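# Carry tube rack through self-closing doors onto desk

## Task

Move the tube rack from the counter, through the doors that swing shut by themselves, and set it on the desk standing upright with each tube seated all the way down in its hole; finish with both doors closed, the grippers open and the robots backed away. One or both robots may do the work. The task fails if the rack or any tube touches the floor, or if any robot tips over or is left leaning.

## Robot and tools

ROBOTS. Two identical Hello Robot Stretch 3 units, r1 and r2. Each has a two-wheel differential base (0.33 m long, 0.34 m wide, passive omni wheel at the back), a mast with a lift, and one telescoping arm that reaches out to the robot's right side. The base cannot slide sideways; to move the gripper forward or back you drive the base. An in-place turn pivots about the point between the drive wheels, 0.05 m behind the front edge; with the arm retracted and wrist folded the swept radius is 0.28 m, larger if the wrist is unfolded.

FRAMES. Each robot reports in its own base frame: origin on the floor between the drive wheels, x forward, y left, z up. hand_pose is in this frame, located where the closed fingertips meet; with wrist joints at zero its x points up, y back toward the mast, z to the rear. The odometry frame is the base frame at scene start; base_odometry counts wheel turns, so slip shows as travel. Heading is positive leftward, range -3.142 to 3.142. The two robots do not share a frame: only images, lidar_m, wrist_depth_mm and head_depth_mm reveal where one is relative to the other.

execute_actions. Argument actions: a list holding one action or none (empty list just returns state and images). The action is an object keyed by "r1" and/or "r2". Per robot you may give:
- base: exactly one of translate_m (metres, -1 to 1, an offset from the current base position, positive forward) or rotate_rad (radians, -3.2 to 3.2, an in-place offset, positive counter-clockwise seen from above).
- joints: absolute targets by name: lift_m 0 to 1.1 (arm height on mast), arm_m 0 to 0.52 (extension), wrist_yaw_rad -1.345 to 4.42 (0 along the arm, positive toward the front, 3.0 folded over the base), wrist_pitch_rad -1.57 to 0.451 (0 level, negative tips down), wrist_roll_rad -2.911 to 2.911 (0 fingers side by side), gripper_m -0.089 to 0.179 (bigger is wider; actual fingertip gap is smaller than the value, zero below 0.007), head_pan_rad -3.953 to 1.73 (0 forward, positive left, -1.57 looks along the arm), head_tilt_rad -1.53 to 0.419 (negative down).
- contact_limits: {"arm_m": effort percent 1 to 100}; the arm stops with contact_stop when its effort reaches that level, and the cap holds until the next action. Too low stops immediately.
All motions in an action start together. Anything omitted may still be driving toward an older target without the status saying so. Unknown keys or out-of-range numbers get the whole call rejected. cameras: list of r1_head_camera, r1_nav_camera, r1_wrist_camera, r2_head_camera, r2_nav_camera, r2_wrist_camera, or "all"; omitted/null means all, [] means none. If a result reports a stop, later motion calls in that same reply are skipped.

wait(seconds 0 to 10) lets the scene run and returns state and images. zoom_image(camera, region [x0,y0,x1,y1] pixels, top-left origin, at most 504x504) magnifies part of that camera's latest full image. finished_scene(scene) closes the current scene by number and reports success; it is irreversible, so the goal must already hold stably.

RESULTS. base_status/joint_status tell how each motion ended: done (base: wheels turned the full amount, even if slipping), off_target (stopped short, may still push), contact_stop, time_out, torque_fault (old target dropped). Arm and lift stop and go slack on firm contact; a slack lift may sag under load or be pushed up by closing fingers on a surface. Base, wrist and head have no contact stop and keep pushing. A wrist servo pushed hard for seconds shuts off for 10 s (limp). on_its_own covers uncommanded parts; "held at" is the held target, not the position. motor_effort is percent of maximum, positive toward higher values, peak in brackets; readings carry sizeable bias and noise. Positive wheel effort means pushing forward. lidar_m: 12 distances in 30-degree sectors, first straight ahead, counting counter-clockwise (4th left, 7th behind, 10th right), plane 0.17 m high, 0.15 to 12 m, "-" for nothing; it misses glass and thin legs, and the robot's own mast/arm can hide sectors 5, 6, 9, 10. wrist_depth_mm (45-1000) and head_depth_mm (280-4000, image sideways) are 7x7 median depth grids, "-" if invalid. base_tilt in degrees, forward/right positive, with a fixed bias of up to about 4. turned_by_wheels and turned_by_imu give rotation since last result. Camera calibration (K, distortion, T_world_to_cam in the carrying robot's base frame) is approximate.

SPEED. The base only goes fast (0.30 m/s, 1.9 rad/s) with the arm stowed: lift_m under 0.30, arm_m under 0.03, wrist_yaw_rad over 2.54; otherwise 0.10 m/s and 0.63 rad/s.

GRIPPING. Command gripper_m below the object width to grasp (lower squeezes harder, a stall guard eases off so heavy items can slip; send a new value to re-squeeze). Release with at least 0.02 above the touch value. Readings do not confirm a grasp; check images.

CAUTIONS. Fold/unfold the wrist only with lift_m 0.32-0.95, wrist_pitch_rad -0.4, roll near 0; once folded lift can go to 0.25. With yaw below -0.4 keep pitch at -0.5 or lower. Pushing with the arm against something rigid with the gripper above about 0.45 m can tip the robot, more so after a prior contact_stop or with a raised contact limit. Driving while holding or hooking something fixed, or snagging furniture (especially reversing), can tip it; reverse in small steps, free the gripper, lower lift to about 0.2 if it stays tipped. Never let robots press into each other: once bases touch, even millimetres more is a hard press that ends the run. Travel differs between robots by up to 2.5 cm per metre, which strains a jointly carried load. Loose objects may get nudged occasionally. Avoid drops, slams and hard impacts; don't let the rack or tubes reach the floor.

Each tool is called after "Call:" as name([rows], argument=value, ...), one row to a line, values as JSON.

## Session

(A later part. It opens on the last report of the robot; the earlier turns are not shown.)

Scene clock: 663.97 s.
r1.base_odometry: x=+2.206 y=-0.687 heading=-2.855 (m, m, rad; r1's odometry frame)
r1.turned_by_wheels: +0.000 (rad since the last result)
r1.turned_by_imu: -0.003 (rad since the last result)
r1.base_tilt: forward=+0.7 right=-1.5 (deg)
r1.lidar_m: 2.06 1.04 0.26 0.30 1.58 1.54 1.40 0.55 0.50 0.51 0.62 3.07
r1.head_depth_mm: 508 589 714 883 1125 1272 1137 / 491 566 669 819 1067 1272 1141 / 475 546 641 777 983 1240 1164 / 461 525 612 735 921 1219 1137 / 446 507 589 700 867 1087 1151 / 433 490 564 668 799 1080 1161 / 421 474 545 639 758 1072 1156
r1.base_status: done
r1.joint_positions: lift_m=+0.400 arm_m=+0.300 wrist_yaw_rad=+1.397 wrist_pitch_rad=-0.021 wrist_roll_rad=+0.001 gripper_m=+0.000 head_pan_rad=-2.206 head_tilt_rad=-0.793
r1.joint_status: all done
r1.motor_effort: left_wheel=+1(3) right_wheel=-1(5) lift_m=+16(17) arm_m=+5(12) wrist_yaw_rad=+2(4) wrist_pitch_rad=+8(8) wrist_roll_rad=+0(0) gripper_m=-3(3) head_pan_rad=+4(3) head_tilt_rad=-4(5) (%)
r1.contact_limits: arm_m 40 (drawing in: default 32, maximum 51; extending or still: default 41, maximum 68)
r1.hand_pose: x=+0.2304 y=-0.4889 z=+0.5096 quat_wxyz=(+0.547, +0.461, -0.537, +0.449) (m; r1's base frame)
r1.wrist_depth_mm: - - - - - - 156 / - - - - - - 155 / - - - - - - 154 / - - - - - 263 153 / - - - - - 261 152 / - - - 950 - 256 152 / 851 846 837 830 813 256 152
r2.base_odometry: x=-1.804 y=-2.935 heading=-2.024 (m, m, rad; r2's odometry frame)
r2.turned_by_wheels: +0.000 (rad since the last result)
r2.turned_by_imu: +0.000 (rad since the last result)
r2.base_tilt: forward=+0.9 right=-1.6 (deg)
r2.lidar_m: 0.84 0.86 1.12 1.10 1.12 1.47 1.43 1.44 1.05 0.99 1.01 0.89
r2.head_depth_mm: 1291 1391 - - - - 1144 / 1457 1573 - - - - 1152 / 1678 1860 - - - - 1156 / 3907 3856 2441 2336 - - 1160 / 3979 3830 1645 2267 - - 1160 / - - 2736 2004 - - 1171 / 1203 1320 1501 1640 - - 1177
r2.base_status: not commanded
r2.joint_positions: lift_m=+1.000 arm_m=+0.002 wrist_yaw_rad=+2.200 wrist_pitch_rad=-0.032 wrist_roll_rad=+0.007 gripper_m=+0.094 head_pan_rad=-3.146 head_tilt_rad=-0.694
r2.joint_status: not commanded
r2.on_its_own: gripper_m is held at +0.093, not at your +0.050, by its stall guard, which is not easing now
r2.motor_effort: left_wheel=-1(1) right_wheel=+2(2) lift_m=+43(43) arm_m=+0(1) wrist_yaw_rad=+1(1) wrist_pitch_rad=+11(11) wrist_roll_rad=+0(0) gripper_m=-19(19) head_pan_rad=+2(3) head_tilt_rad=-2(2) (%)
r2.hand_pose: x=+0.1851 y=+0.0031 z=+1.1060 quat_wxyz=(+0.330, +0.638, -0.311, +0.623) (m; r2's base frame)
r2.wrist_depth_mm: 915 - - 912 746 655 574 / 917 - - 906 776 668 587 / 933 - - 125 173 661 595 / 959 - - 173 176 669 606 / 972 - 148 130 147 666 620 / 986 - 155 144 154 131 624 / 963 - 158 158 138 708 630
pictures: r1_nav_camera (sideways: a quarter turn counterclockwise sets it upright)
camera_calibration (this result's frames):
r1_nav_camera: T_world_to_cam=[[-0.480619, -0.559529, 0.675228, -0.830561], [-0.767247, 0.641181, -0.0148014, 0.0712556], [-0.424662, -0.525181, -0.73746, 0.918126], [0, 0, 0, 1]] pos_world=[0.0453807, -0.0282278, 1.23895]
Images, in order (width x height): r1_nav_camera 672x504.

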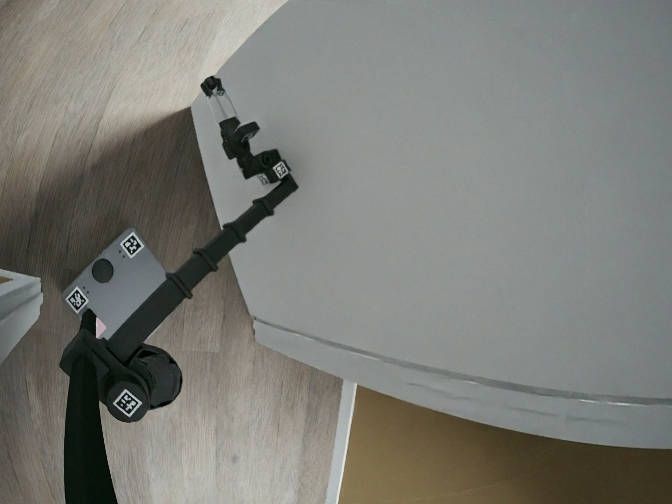

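Call:
execute_actions([
  {"r1":{"base":{"rotate_rad":-0.5},"joints":{"arm_m":0.22,"wrist_yaw_rad":1.55},"contact_limits":{"arm_m":40}}},
], cameras=["r1_nav_camera"])

Scene clock: 669.50 s.
r1.base_odometry: x=+2.206 y=-0.687 heading=+2.929 (m, m, rad; r1's odometry frame)
r1.turned_by_wheels: -0.500 (rad since the last result)
r1.turned_by_imu: -0.500 (rad since the last result)
r1.base_tilt: forward=+0.8 right=-1.6 (deg)
r1.lidar_m: 3.07 2.04 0.79 0.26 0.31 1.56 1.54 1.38 0.53 0.46 0.46 0.53
r1.head_depth_mm: 1315 1522 1798 1672 1438 1269 1138 / 1266 1461 1729 1676 1446 1277 1136 / 1228 1405 1653 1674 1459 1280 1160 / 645 741 860 1014 1270 1283 1142 / 594 666 759 879 1031 1237 1152 / 534 589 659 745 863 1096 1139 / 485 531 586 654 742 827 1048
r1.base_status: done
r1.joint_positions: lift_m=+0.400 arm_m=+0.220 wrist_yaw_rad=+1.553 wrist_pitch_rad=-0.022 wrist_roll_rad=+0.001 gripper_m=+0.000 head_pan_rad=-2.206 head_tilt_rad=-0.793
r1.joint_status: all done
r1.motor_effort: left_wheel=+2(10) right_wheel=-2(11) lift_m=+17(17) arm_m=+4(7) wrist_yaw_rad=-3(74) wrist_pitch_rad=+8(9) wrist_roll_rad=+0(0) gripper_m=-3(9) head_pan_rad=+4(3) head_tilt_rad=-4(4) (%)
r1.contact_limits: arm_m 40 (drawing in: default 32, maximum 51; extending or still: default 41, maximum 68)
r1.hand_pose: x=+0.2342 y=-0.3693 z=+0.5095 quat_wxyz=(+0.510, +0.501, -0.499, +0.490) (m; r1's base frame)
r1.wrist_depth_mm: - - - 261 143 99 75 / - - - 272 146 100 76 / - - - 288 150 102 77 / - - - 300 154 103 78 / - - - - 158 105 79 / - - - 348 150 107 80 / 852 856 836 331 180 109 81
r2.base_odometry: x=-1.804 y=-2.935 heading=-2.024 (m, m, rad; r2's odometry frame)
r2.turned_by_wheels: +0.000 (rad since the last result)
r2.turned_by_imu: +0.000 (rad since the last result)
r2.base_tilt: forward=+1.0 right=-1.5 (deg)
r2.lidar_m: 0.84 0.86 1.12 1.10 1.13 1.46 1.47 1.44 1.05 0.99 1.01 0.89
r2.head_depth_mm: 1286 1390 - - - - 1147 / 1422 1542 - - - - 1146 / 1591 1767 - - - - 1161 / 1810 2064 2325 2333 - - 1161 / - - 1637 2280 - - 1161 / 3984 - 2482 2000 - - 1175 / 1209 1324 1492 1647 - - 1175
r2.base_status: not commanded
r2.joint_positions: lift_m=+1.000 arm_m=+0.002 wrist_yaw_rad=+2.200 wrist_pitch_rad=-0.032 wrist_roll_rad=+0.007 gripper_m=+0.094 head_pan_rad=-3.146 head_tilt_rad=-0.694
r2.joint_status: not commanded
r2.on_its_own: gripper_m is held at +0.093, not at your +0.050, by its stall guard, which is not easing now
r2.motor_effort: left_wheel=-2(1) right_wheel=+2(2) lift_m=+43(43) arm_m=+0(1) wrist_yaw_rad=+0(0) wrist_pitch_rad=+11(11) wrist_roll_rad=+0(0) gripper_m=-20(19) head_pan_rad=+2(2) head_tilt_rad=-3(2) (%)
r2.hand_pose: x=+0.1851 y=+0.0031 z=+1.1060 quat_wxyz=(+0.330, +0.638, -0.311, +0.623) (m; r2's base frame)
r2.wrist_depth_mm: 919 - - 888 747 644 578 / 918 - - 897 776 665 588 / 954 - - 125 173 652 605 / 956 - - 173 177 680 607 / 970 - 148 130 146 664 626 / 997 - 154 144 154 131 621 / 941 - 157 158 137 712 625
pictures: r1_nav_camera (sideways: a quarter turn counterclockwise sets it upright)
camera_calibration (this result's frames):
r1_nav_camera: T_world_to_cam=[[-0.480619, -0.559529, 0.675228, -0.830561], [-0.767247, 0.641181, -0.0148014, 0.0712556], [-0.424662, -0.525181, -0.73746, 0.918126], [0, 0, 0, 1]] pos_world=[0.0453807, -0.0282278, 1.23895]
Images, in order (width x height): r1_nav_camera 672x504.

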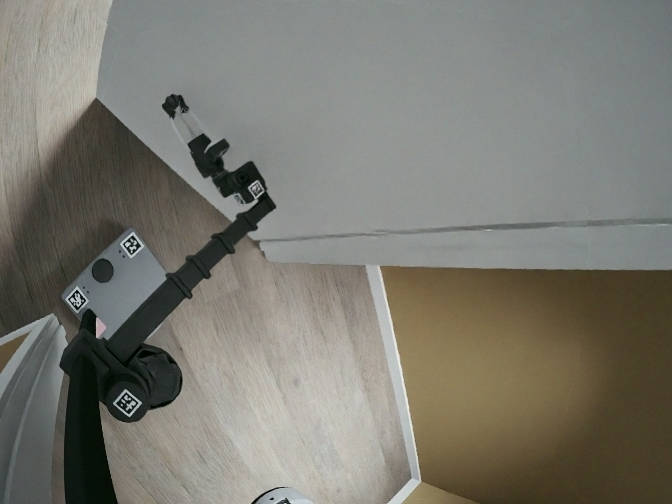

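Call:
execute_actions([
  {"r1":{"base":{"rotate_rad":-0.3},"joints":{"arm_m":0.18}}},
], cameras=[])

Call:
execute_actions([
  {"r1":{"base":{"translate_m":-0.4}}},
], cameras=["r1_nav_camera"])

Scene clock: 674.40 s.
r1.base_odometry: x=+2.206 y=-0.687 heading=+2.629 (m, m, rad; r1's odometry frame)
r1.turned_by_wheels: -0.300 (rad since the last result)
r1.turned_by_imu: -0.300 (rad since the last result)
r1.base_tilt: forward=+0.8 right=-1.4 (deg)
r1.lidar_m: 0.55 2.48 1.90 0.26 0.26 1.28 1.54 1.67 0.67 0.45 0.42 0.43
r1.head_depth_mm: 1723 2037 1970 1670 1443 1273 1137 / 1597 1851 1990 1672 1444 1277 1144 / 1487 1694 1912 1681 1459 1279 1160 / 1375 1564 1820 1694 1464 1285 1139 / 1292 1461 1681 1700 1469 1336 1149 / 1221 1366 1525 996 1102 1195 1144 / 1145 695 751 830 882 934 1052
r1.base_status: done
r1.joint_positions: lift_m=+0.400 arm_m=+0.180 wrist_yaw_rad=+1.571 wrist_pitch_rad=-0.022 wrist_roll_rad=+0.001 gripper_m=+0.000 head_pan_rad=-2.206 head_tilt_rad=-0.793
r1.joint_status: all done
r1.on_its_own: wrist_yaw_rad is at rest, and its effort (-17) is outside its rest range (-12 to +12)
r1.motor_effort: left_wheel=+3(9) right_wheel=-1(9) lift_m=+17(17) arm_m=-1(6) wrist_yaw_rad=-17(33) wrist_pitch_rad=+8(8) wrist_roll_rad=+0(0) gripper_m=-3(5) head_pan_rad=+4(3) head_tilt_rad=-5(4) (%)
r1.hand_pose: x=+0.2343 y=-0.3251 z=+0.5094 quat_wxyz=(+0.506, +0.506, -0.494, +0.494) (m; r1's base frame)
r1.wrist_depth_mm: - - 253 170 127 102 85 / - - 271 177 131 104 86 / - - 288 185 135 107 88 / - - 305 189 139 109 90 / - - 360 - 144 112 92 / - - 443 213 143 115 94 / 862 867 349 213 161 118 96
r2.base_odometry: x=-1.804 y=-2.935 heading=-2.024 (m, m, rad; r2's odometry frame)
r2.turned_by_wheels: +0.000 (rad since the last result)
r2.turned_by_imu: +0.000 (rad since the last result)
r2.base_tilt: forward=+1.0 right=-1.6 (deg)
r2.lidar_m: 0.84 0.86 1.12 1.10 1.12 1.47 1.52 1.44 1.04 0.99 1.01 0.89
r2.head_depth_mm: 1282 1387 - - - - 1143 / 1401 1521 - - - - 1149 / 1558 1717 - - - - 1163 / 1746 1948 2215 2281 - - 1163 / - - 2498 2279 - - 1159 / 3980 - 1622 1995 - - 1177 / 1208 1323 1496 1645 - - 1175
r2.base_status: not commanded
r2.joint_positions: lift_m=+1.000 arm_m=+0.002 wrist_yaw_rad=+2.200 wrist_pitch_rad=-0.032 wrist_roll_rad=+0.007 gripper_m=+0.094 head_pan_rad=-3.146 head_tilt_rad=-0.694
r2.joint_status: not commanded
r2.on_its_own: gripper_m is held at +0.093, not at your +0.050, by its stall guard, which is not easing now
r2.motor_effort: left_wheel=-2(1) right_wheel=+2(2) lift_m=+43(43) arm_m=+0(0) wrist_yaw_rad=+0(1) wrist_pitch_rad=+11(11) wrist_roll_rad=+0(0) gripper_m=-19(19) head_pan_rad=+3(3) head_tilt_rad=-2(2) (%)
r2.hand_pose: x=+0.1851 y=+0.0031 z=+1.1060 quat_wxyz=(+0.330, +0.638, -0.311, +0.623) (m; r2's base frame)
r2.wrist_depth_mm: 912 - - 903 749 655 569 / 937 - - 915 783 664 590 / 945 - - 125 173 651 593 / 960 - - 173 176 674 608 / 975 - 148 130 147 668 622 / 971 - 155 144 155 131 622 / 984 - 157 158 137 710 631
pictures: none
No camera images: the call's "cameras" was empty. Leave "cameras" out to get every camera's image.

Scene clock: 680.37 s.
r1.base_odometry: x=+2.555 y=-0.883 heading=+2.629 (m, m, rad; r1's odometry frame)
r1.turned_by_wheels: +0.000 (rad since the last result)
r1.turned_by_imu: -0.006 (rad since the last result)
r1.base_tilt: forward=+0.8 right=-1.5 (deg)
r1.lidar_m: 0.28 0.30 0.34 0.86 0.91 1.31 1.14 1.64 1.26 0.67 0.37 0.29
r1.head_depth_mm: 1702 2013 1979 1668 1433 1275 1135 / 1573 1836 1992 1684 1450 1274 1143 / 1452 1669 1890 1689 1455 1282 1158 / 1354 1549 1798 1680 1460 1287 1140 / 1270 1432 1655 1698 1471 1338 1152 / 1197 1338 1526 1669 1473 1338 1139 / 1131 1261 1420 1610 1486 1311 1123
r1.base_status: done
r1.joint_positions: lift_m=+0.400 arm_m=+0.180 wrist_yaw_rad=+1.595 wrist_pitch_rad=-0.023 wrist_roll_rad=+0.001 gripper_m=+0.000 head_pan_rad=-2.206 head_tilt_rad=-0.793
r1.joint_status: not commanded
r1.on_its_own: wrist_yaw_rad is held at +1.596, not at your +1.550, by its stall guard, which is not easing now
r1.motor_effort: left_wheel=+1(7) right_wheel=-1(22) lift_m=+17(17) arm_m=-1(1) wrist_yaw_rad=+1(32) wrist_pitch_rad=+8(9) wrist_roll_rad=+0(0) gripper_m=-3(4) head_pan_rad=+4(4) head_tilt_rad=-5(5) (%)
r1.hand_pose: x=+0.2342 y=-0.3188 z=+0.5092 quat_wxyz=(+0.500, +0.512, -0.488, +0.500) (m; r1's base frame)
r1.wrist_depth_mm: 174 172 169 166 164 161 159 / 181 179 176 173 169 167 165 / 189 184 182 178 176 173 171 / 195 192 190 187 182 180 177 / 204 200 198 - 190 185 185 / 214 209 206 204 197 195 191 / 223 220 216 211 207 203 199
r2.base_odometry: x=-1.804 y=-2.935 heading=-2.024 (m, m, rad; r2's odometry frame)
r2.turned_by_wheels: +0.000 (rad since the last result)
r2.turned_by_imu: +0.000 (rad since the last result)
r2.base_tilt: forward=+1.0 right=-1.5 (deg)
r2.lidar_m: 0.84 0.86 1.12 1.10 1.12 1.47 1.16 1.12 1.05 0.99 1.01 0.89
r2.head_depth_mm: 1241 1348 - - - - 1150 / 1241 1374 - - - - 1146 / 1240 1384 - - - - 1161 / 1240 1390 1587 1513 - - 1162 / 1241 1393 1591 1231 - - 1160 / 1220 1342 1493 1157 - - 1178 / 1169 1321 1498 1648 - - 1176
r2.base_status: not commanded
r2.joint_positions: lift_m=+1.000 arm_m=+0.002 wrist_yaw_rad=+2.200 wrist_pitch_rad=-0.032 wrist_roll_rad=+0.007 gripper_m=+0.094 head_pan_rad=-3.146 head_tilt_rad=-0.694
r2.joint_status: not commanded
r2.on_its_own: gripper_m is held at +0.093, not at your +0.050, by its stall guard, which is not easing now
r2.motor_effort: left_wheel=-2(1) right_wheel=+2(2) lift_m=+43(43) arm_m=+0(1) wrist_yaw_rad=+0(0) wrist_pitch_rad=+11(11) wrist_roll_rad=+0(0) gripper_m=-19(20) head_pan_rad=+1(2) head_tilt_rad=-3(2) (%)
r2.hand_pose: x=+0.1851 y=+0.0031 z=+1.1060 quat_wxyz=(+0.330, +0.638, -0.311, +0.623) (m; r2's base frame)
r2.wrist_depth_mm: 925 - - 889 750 658 578 / 946 - - 912 767 668 582 / 940 - - 125 173 656 598 / 960 - - 173 176 671 608 / 956 - 148 130 146 661 619 / 983 - 155 145 154 131 624 / 949 - 158 158 137 709 622
pictures: r1_nav_camera (sideways: a quarter turn counterclockwise sets it upright)
camera_calibration (this result's frames):
r1_nav_camera: T_world_to_cam=[[-0.480619, -0.559529, 0.675228, -0.830561], [-0.767247, 0.641181, -0.0148014, 0.0712556], [-0.424662, -0.525181, -0.73746, 0.918126], [0, 0, 0, 1]] pos_world=[0.0453807, -0.0282278, 1.23895]
Images, in order (width x height): r1_nav_camera 672x504.

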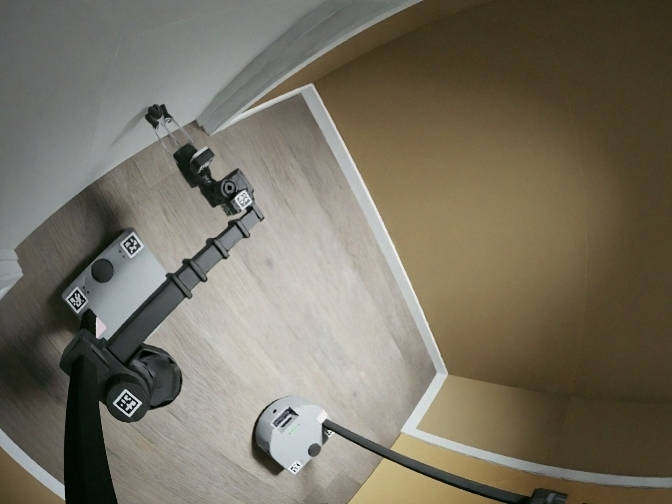

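Call:
execute_actions([
  {"r1":{"base":{"translate_m":-0.25},"joints":{"arm_m":0.0,"wrist_yaw_rad":1.4}}},
], cameras=["r1_nav_camera","r2_nav_camera"])

Scene clock: 686.50 s.
r1.base_odometry: x=+2.773 y=-1.005 heading=+2.629 (m, m, rad; r1's odometry frame)
r1.turned_by_wheels: +0.000 (rad since the last result)
r1.turned_by_imu: -0.004 (rad since the last result)
r1.base_tilt: forward=+0.8 right=-1.4 (deg)
r1.lidar_m: 0.53 0.53 0.68 0.88 0.93 1.33 0.89 1.63 1.24 1.21 0.71 0.54
r1.head_depth_mm: 1680 1994 1984 1664 1446 1273 1136 / 1549 1800 1965 1680 1447 1276 1143 / 1435 1658 1896 1685 1453 1282 1165 / 1343 1529 1773 1688 1462 1286 1188 / 1263 1422 1627 1697 1471 1290 1175 / 1182 1319 1507 1663 1476 1295 1157 / 1116 1245 1391 1604 1470 1309 1163
r1.base_status: done
r1.joint_positions: lift_m=+0.400 arm_m=+0.000 wrist_yaw_rad=+1.402 wrist_pitch_rad=-0.023 wrist_roll_rad=+0.001 gripper_m=+0.000 head_pan_rad=-2.206 head_tilt_rad=-0.793
r1.joint_status: all done
r1.motor_effort: left_wheel=+1(4) right_wheel=+0(4) lift_m=+17(17) arm_m=-6(7) wrist_yaw_rad=-1(2) wrist_pitch_rad=+9(8) wrist_roll_rad=+0(0) gripper_m=-2(3) head_pan_rad=+4(3) head_tilt_rad=-4(4) (%)
r1.hand_pose: x=+0.2306 y=-0.1883 z=+0.5092 quat_wxyz=(+0.546, +0.462, -0.535, +0.450) (m; r1's base frame)
r1.wrist_depth_mm: 375 385 398 410 429 442 453 / 387 401 415 430 446 459 467 / 399 418 431 445 463 486 484 / 415 425 444 464 474 500 489 / 429 450 456 - 502 530 503 / 458 467 476 501 531 547 504 / 464 484 500 527 550 578 512
r2.base_odometry: x=-1.804 y=-2.935 heading=-2.024 (m, m, rad; r2's odometry frame)
r2.turned_by_wheels: +0.000 (rad since the last result)
r2.turned_by_imu: +0.000 (rad since the last result)
r2.base_tilt: forward=+1.0 right=-1.7 (deg)
r2.lidar_m: 0.84 0.86 1.12 1.10 1.13 1.47 0.91 0.88 1.04 0.99 1.01 0.89
r2.head_depth_mm: 1236 1350 - - - - 1143 / 1242 1375 - - - - 1147 / 1243 1374 - - - - 1159 / 1238 1390 1583 1721 - - 1162 / 1235 1393 1585 1753 - - 1163 / 1235 1386 1530 1634 - - 1176 / 729 1243 1491 1642 - - 1175
r2.base_status: not commanded
r2.joint_positions: lift_m=+1.000 arm_m=+0.002 wrist_yaw_rad=+2.200 wrist_pitch_rad=-0.032 wrist_roll_rad=+0.007 gripper_m=+0.094 head_pan_rad=-3.146 head_tilt_rad=-0.694
r2.joint_status: not commanded
r2.on_its_own: gripper_m is held at +0.093, not at your +0.050, by its stall guard, which is not easing now
r2.motor_effort: left_wheel=-1(1) right_wheel=+2(2) lift_m=+43(43) arm_m=+0(0) wrist_yaw_rad=+1(1) wrist_pitch_rad=+11(10) wrist_roll_rad=+0(0) gripper_m=-19(19) head_pan_rad=+1(1) head_tilt_rad=-3(2) (%)
r2.hand_pose: x=+0.1851 y=+0.0031 z=+1.1060 quat_wxyz=(+0.330, +0.638, -0.311, +0.623) (m; r2's base frame)
r2.wrist_depth_mm: 917 - - 891 747 654 577 / 921 - - 907 770 675 585 / 966 - - 125 173 657 602 / 962 - - 173 177 675 614 / 977 - 148 130 147 665 626 / 990 - 155 144 154 131 621 / 947 - 158 158 137 708 621
pictures: r1_nav_camera (sideways: a quarter turn counterclockwise sets it upright), r2_nav_camera (sideways: a quarter turn counterclockwise sets it upright)
camera_calibration (this result's frames):
r1_nav_camera: T_world_to_cam=[[-0.480619, -0.559529, 0.675228, -0.830561], [-0.767247, 0.641181, -0.0148014, 0.0712556], [-0.424662, -0.525181, -0.73746, 0.918126], [0, 0, 0, 1]] pos_world=[0.0453807, -0.0282278, 1.23895]
r2_nav_camera: T_world_to_cam=[[-0.631273, -0.00582101, 0.775539, -0.968033], [0.0042063, 0.999931, 0.0109291, 0.043417], [-0.77555, 0.0101614, -0.631205, 0.785567], [0, 0, 0, 1]] pos_world=[-0.00202899, -0.0570314, 1.24613]
Images, in order (width x height): r1_nav_camera 672x504, r2_nav_camera 672x504.

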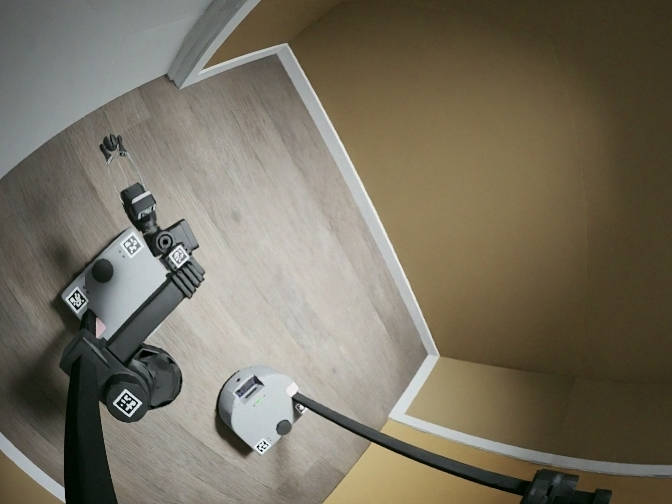

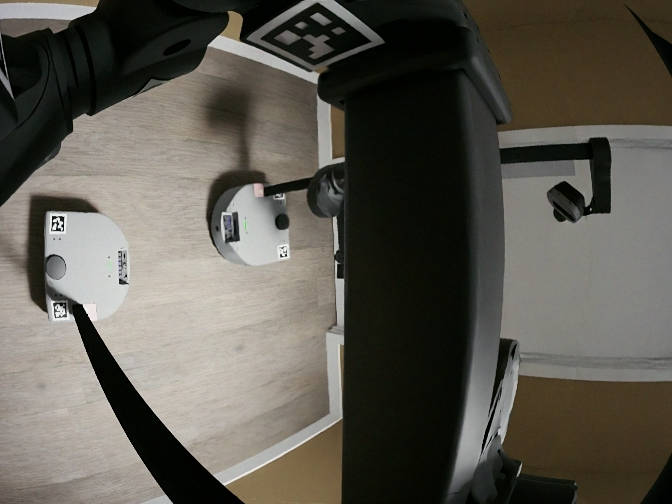

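Call:
execute_actions([
  {"r2":{"base":{"rotate_rad":-1.571},"joints":{"wrist_yaw_rad":2.5,"head_pan_rad":-1.8,"head_tilt_rad":-0.5}}},
], cameras=["r2_nav_camera","r2_head_camera"])

Scene clock: 712.80 s.
r1.base_odometry: x=+2.773 y=-1.005 heading=+2.629 (m, m, rad; r1's odometry frame)
r1.turned_by_wheels: +0.000 (rad since the last result)
r1.turned_by_imu: -0.001 (rad since the last result)
r1.base_tilt: forward=+0.8 right=-1.5 (deg)
r1.lidar_m: 0.53 0.53 0.68 0.88 0.92 1.33 0.91 1.63 1.24 1.21 0.71 0.54
r1.head_depth_mm: 1672 1985 1979 1667 1445 1271 1139 / 1551 1800 1966 1672 1451 1276 1142 / 1438 1659 1889 1682 1454 1279 1161 / 1342 1530 1783 1685 1463 1290 1181 / 1257 1418 1620 1694 1462 1290 1177 / 1180 1330 1506 1655 1473 1293 1157 / 1118 1244 1401 1603 1476 1301 1161
r1.base_status: not commanded
r1.joint_positions: lift_m=+0.400 arm_m=+0.000 wrist_yaw_rad=+1.402 wrist_pitch_rad=-0.023 wrist_roll_rad=+0.001 gripper_m=+0.000 head_pan_rad=-2.206 head_tilt_rad=-0.793
r1.joint_status: not commanded
r1.motor_effort: left_wheel=+1(1) right_wheel=-1(1) lift_m=+16(17) arm_m=-6(6) wrist_yaw_rad=-2(2) wrist_pitch_rad=+8(9) wrist_roll_rad=+0(0) gripper_m=-2(3) head_pan_rad=+4(3) head_tilt_rad=-5(4) (%)
r1.hand_pose: x=+0.2306 y=-0.1883 z=+0.5092 quat_wxyz=(+0.546, +0.462, -0.535, +0.450) (m; r1's base frame)
r1.wrist_depth_mm: 376 388 399 411 428 439 459 / 388 402 413 429 434 469 471 / 402 412 426 443 463 482 479 / 415 431 447 469 479 508 484 / 437 446 459 - 504 529 503 / 438 466 474 504 523 548 506 / 459 477 507 528 548 583 518
r2.base_odometry: x=-1.804 y=-2.935 heading=+2.689 (m, m, rad; r2's odometry frame)
r2.turned_by_wheels: -1.571 (rad since the last result)
r2.turned_by_imu: -1.550 (rad since the last result)
r2.base_tilt: forward=+1.0 right=-1.6 (deg)
r2.lidar_m: 0.99 1.01 0.89 0.84 0.86 1.12 1.10 1.12 1.46 0.91 0.88 1.05
r2.head_depth_mm: 1285 1410 1564 1720 - - 1291 / 1249 1369 1528 1641 - - 1259 / 1261 1372 1511 1639 - - 1258 / 1267 1376 1508 1672 - - - / 1235 1340 1472 1630 1761 - - / 1207 1307 1428 1575 1700 - 1115 / 1178 1273 1398 1527 1649 - 1132
r2.base_status: done
r2.joint_positions: lift_m=+1.000 arm_m=+0.002 wrist_yaw_rad=+2.497 wrist_pitch_rad=-0.032 wrist_roll_rad=+0.007 gripper_m=+0.094 head_pan_rad=-1.807 head_tilt_rad=-0.507
r2.joint_status: all done
r2.on_its_own: gripper_m is held at +0.093, not at your +0.050, by its stall guard, which is not easing now
r2.motor_effort: left_wheel=+2(5) right_wheel=-3(6) lift_m=+43(43) arm_m=+0(0) wrist_yaw_rad=+2(4) wrist_pitch_rad=+11(11) wrist_roll_rad=+0(0) gripper_m=-19(19) head_pan_rad=+2(31) head_tilt_rad=+2(15) (%)
r2.hand_pose: x=+0.1321 y=+0.0569 z=+1.1060 quat_wxyz=(+0.234, +0.677, -0.214, +0.665) (m; r2's base frame)
r2.wrist_depth_mm: 672 758 886 - - 869 721 / 679 778 904 - - 877 726 / 699 811 932 125 174 845 732 / 711 816 914 173 176 873 756 / 731 794 148 130 146 833 761 / 731 - 155 145 154 131 754 / 730 857 157 158 138 876 735
pictures: r2_head_camera (sideways: a quarter turn clockwise sets it upright), r2_nav_camera (sideways: a quarter turn counterclockwise sets it upright)
camera_calibration (this result's frames):
r2_head_camera: T_world_to_cam=[[0.0782541, 0.433833, -0.897588, 1.18722], [0.985033, -0.172348, 0.00257627, -0.00402774], [-0.15358, -0.884356, -0.440827, 0.535572], [0, 0, 0, 1]] pos_world=[-0.00668384, -0.0421119, 1.30174]
r2_nav_camera: T_world_to_cam=[[-0.102962, -0.464713, 0.879455, -1.10674], [-0.971763, 0.235711, 0.0107836, 0.0495572], [-0.212309, -0.853511, -0.475861, 0.580025], [0, 0, 0, 1]] pos_world=[0.0573499, -0.0309415, 1.24881]
Images, in order (width x height): r2_head_camera 896x504, r2_nav_camera 672x504.

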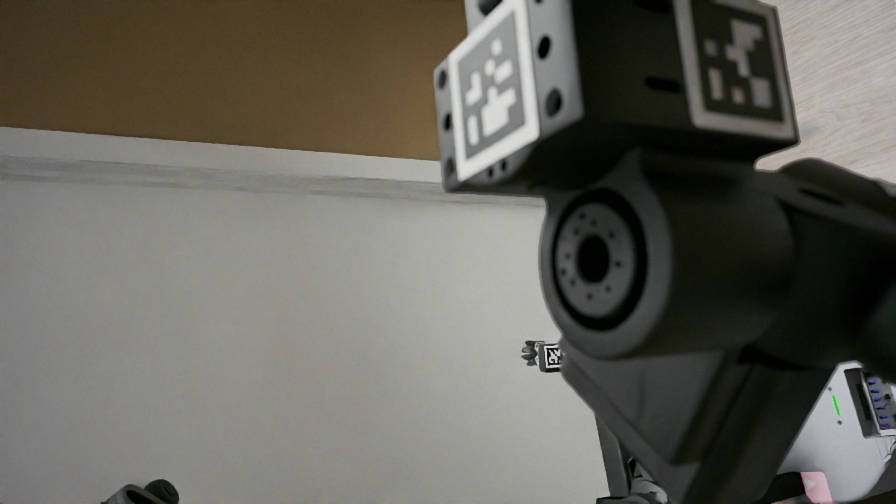

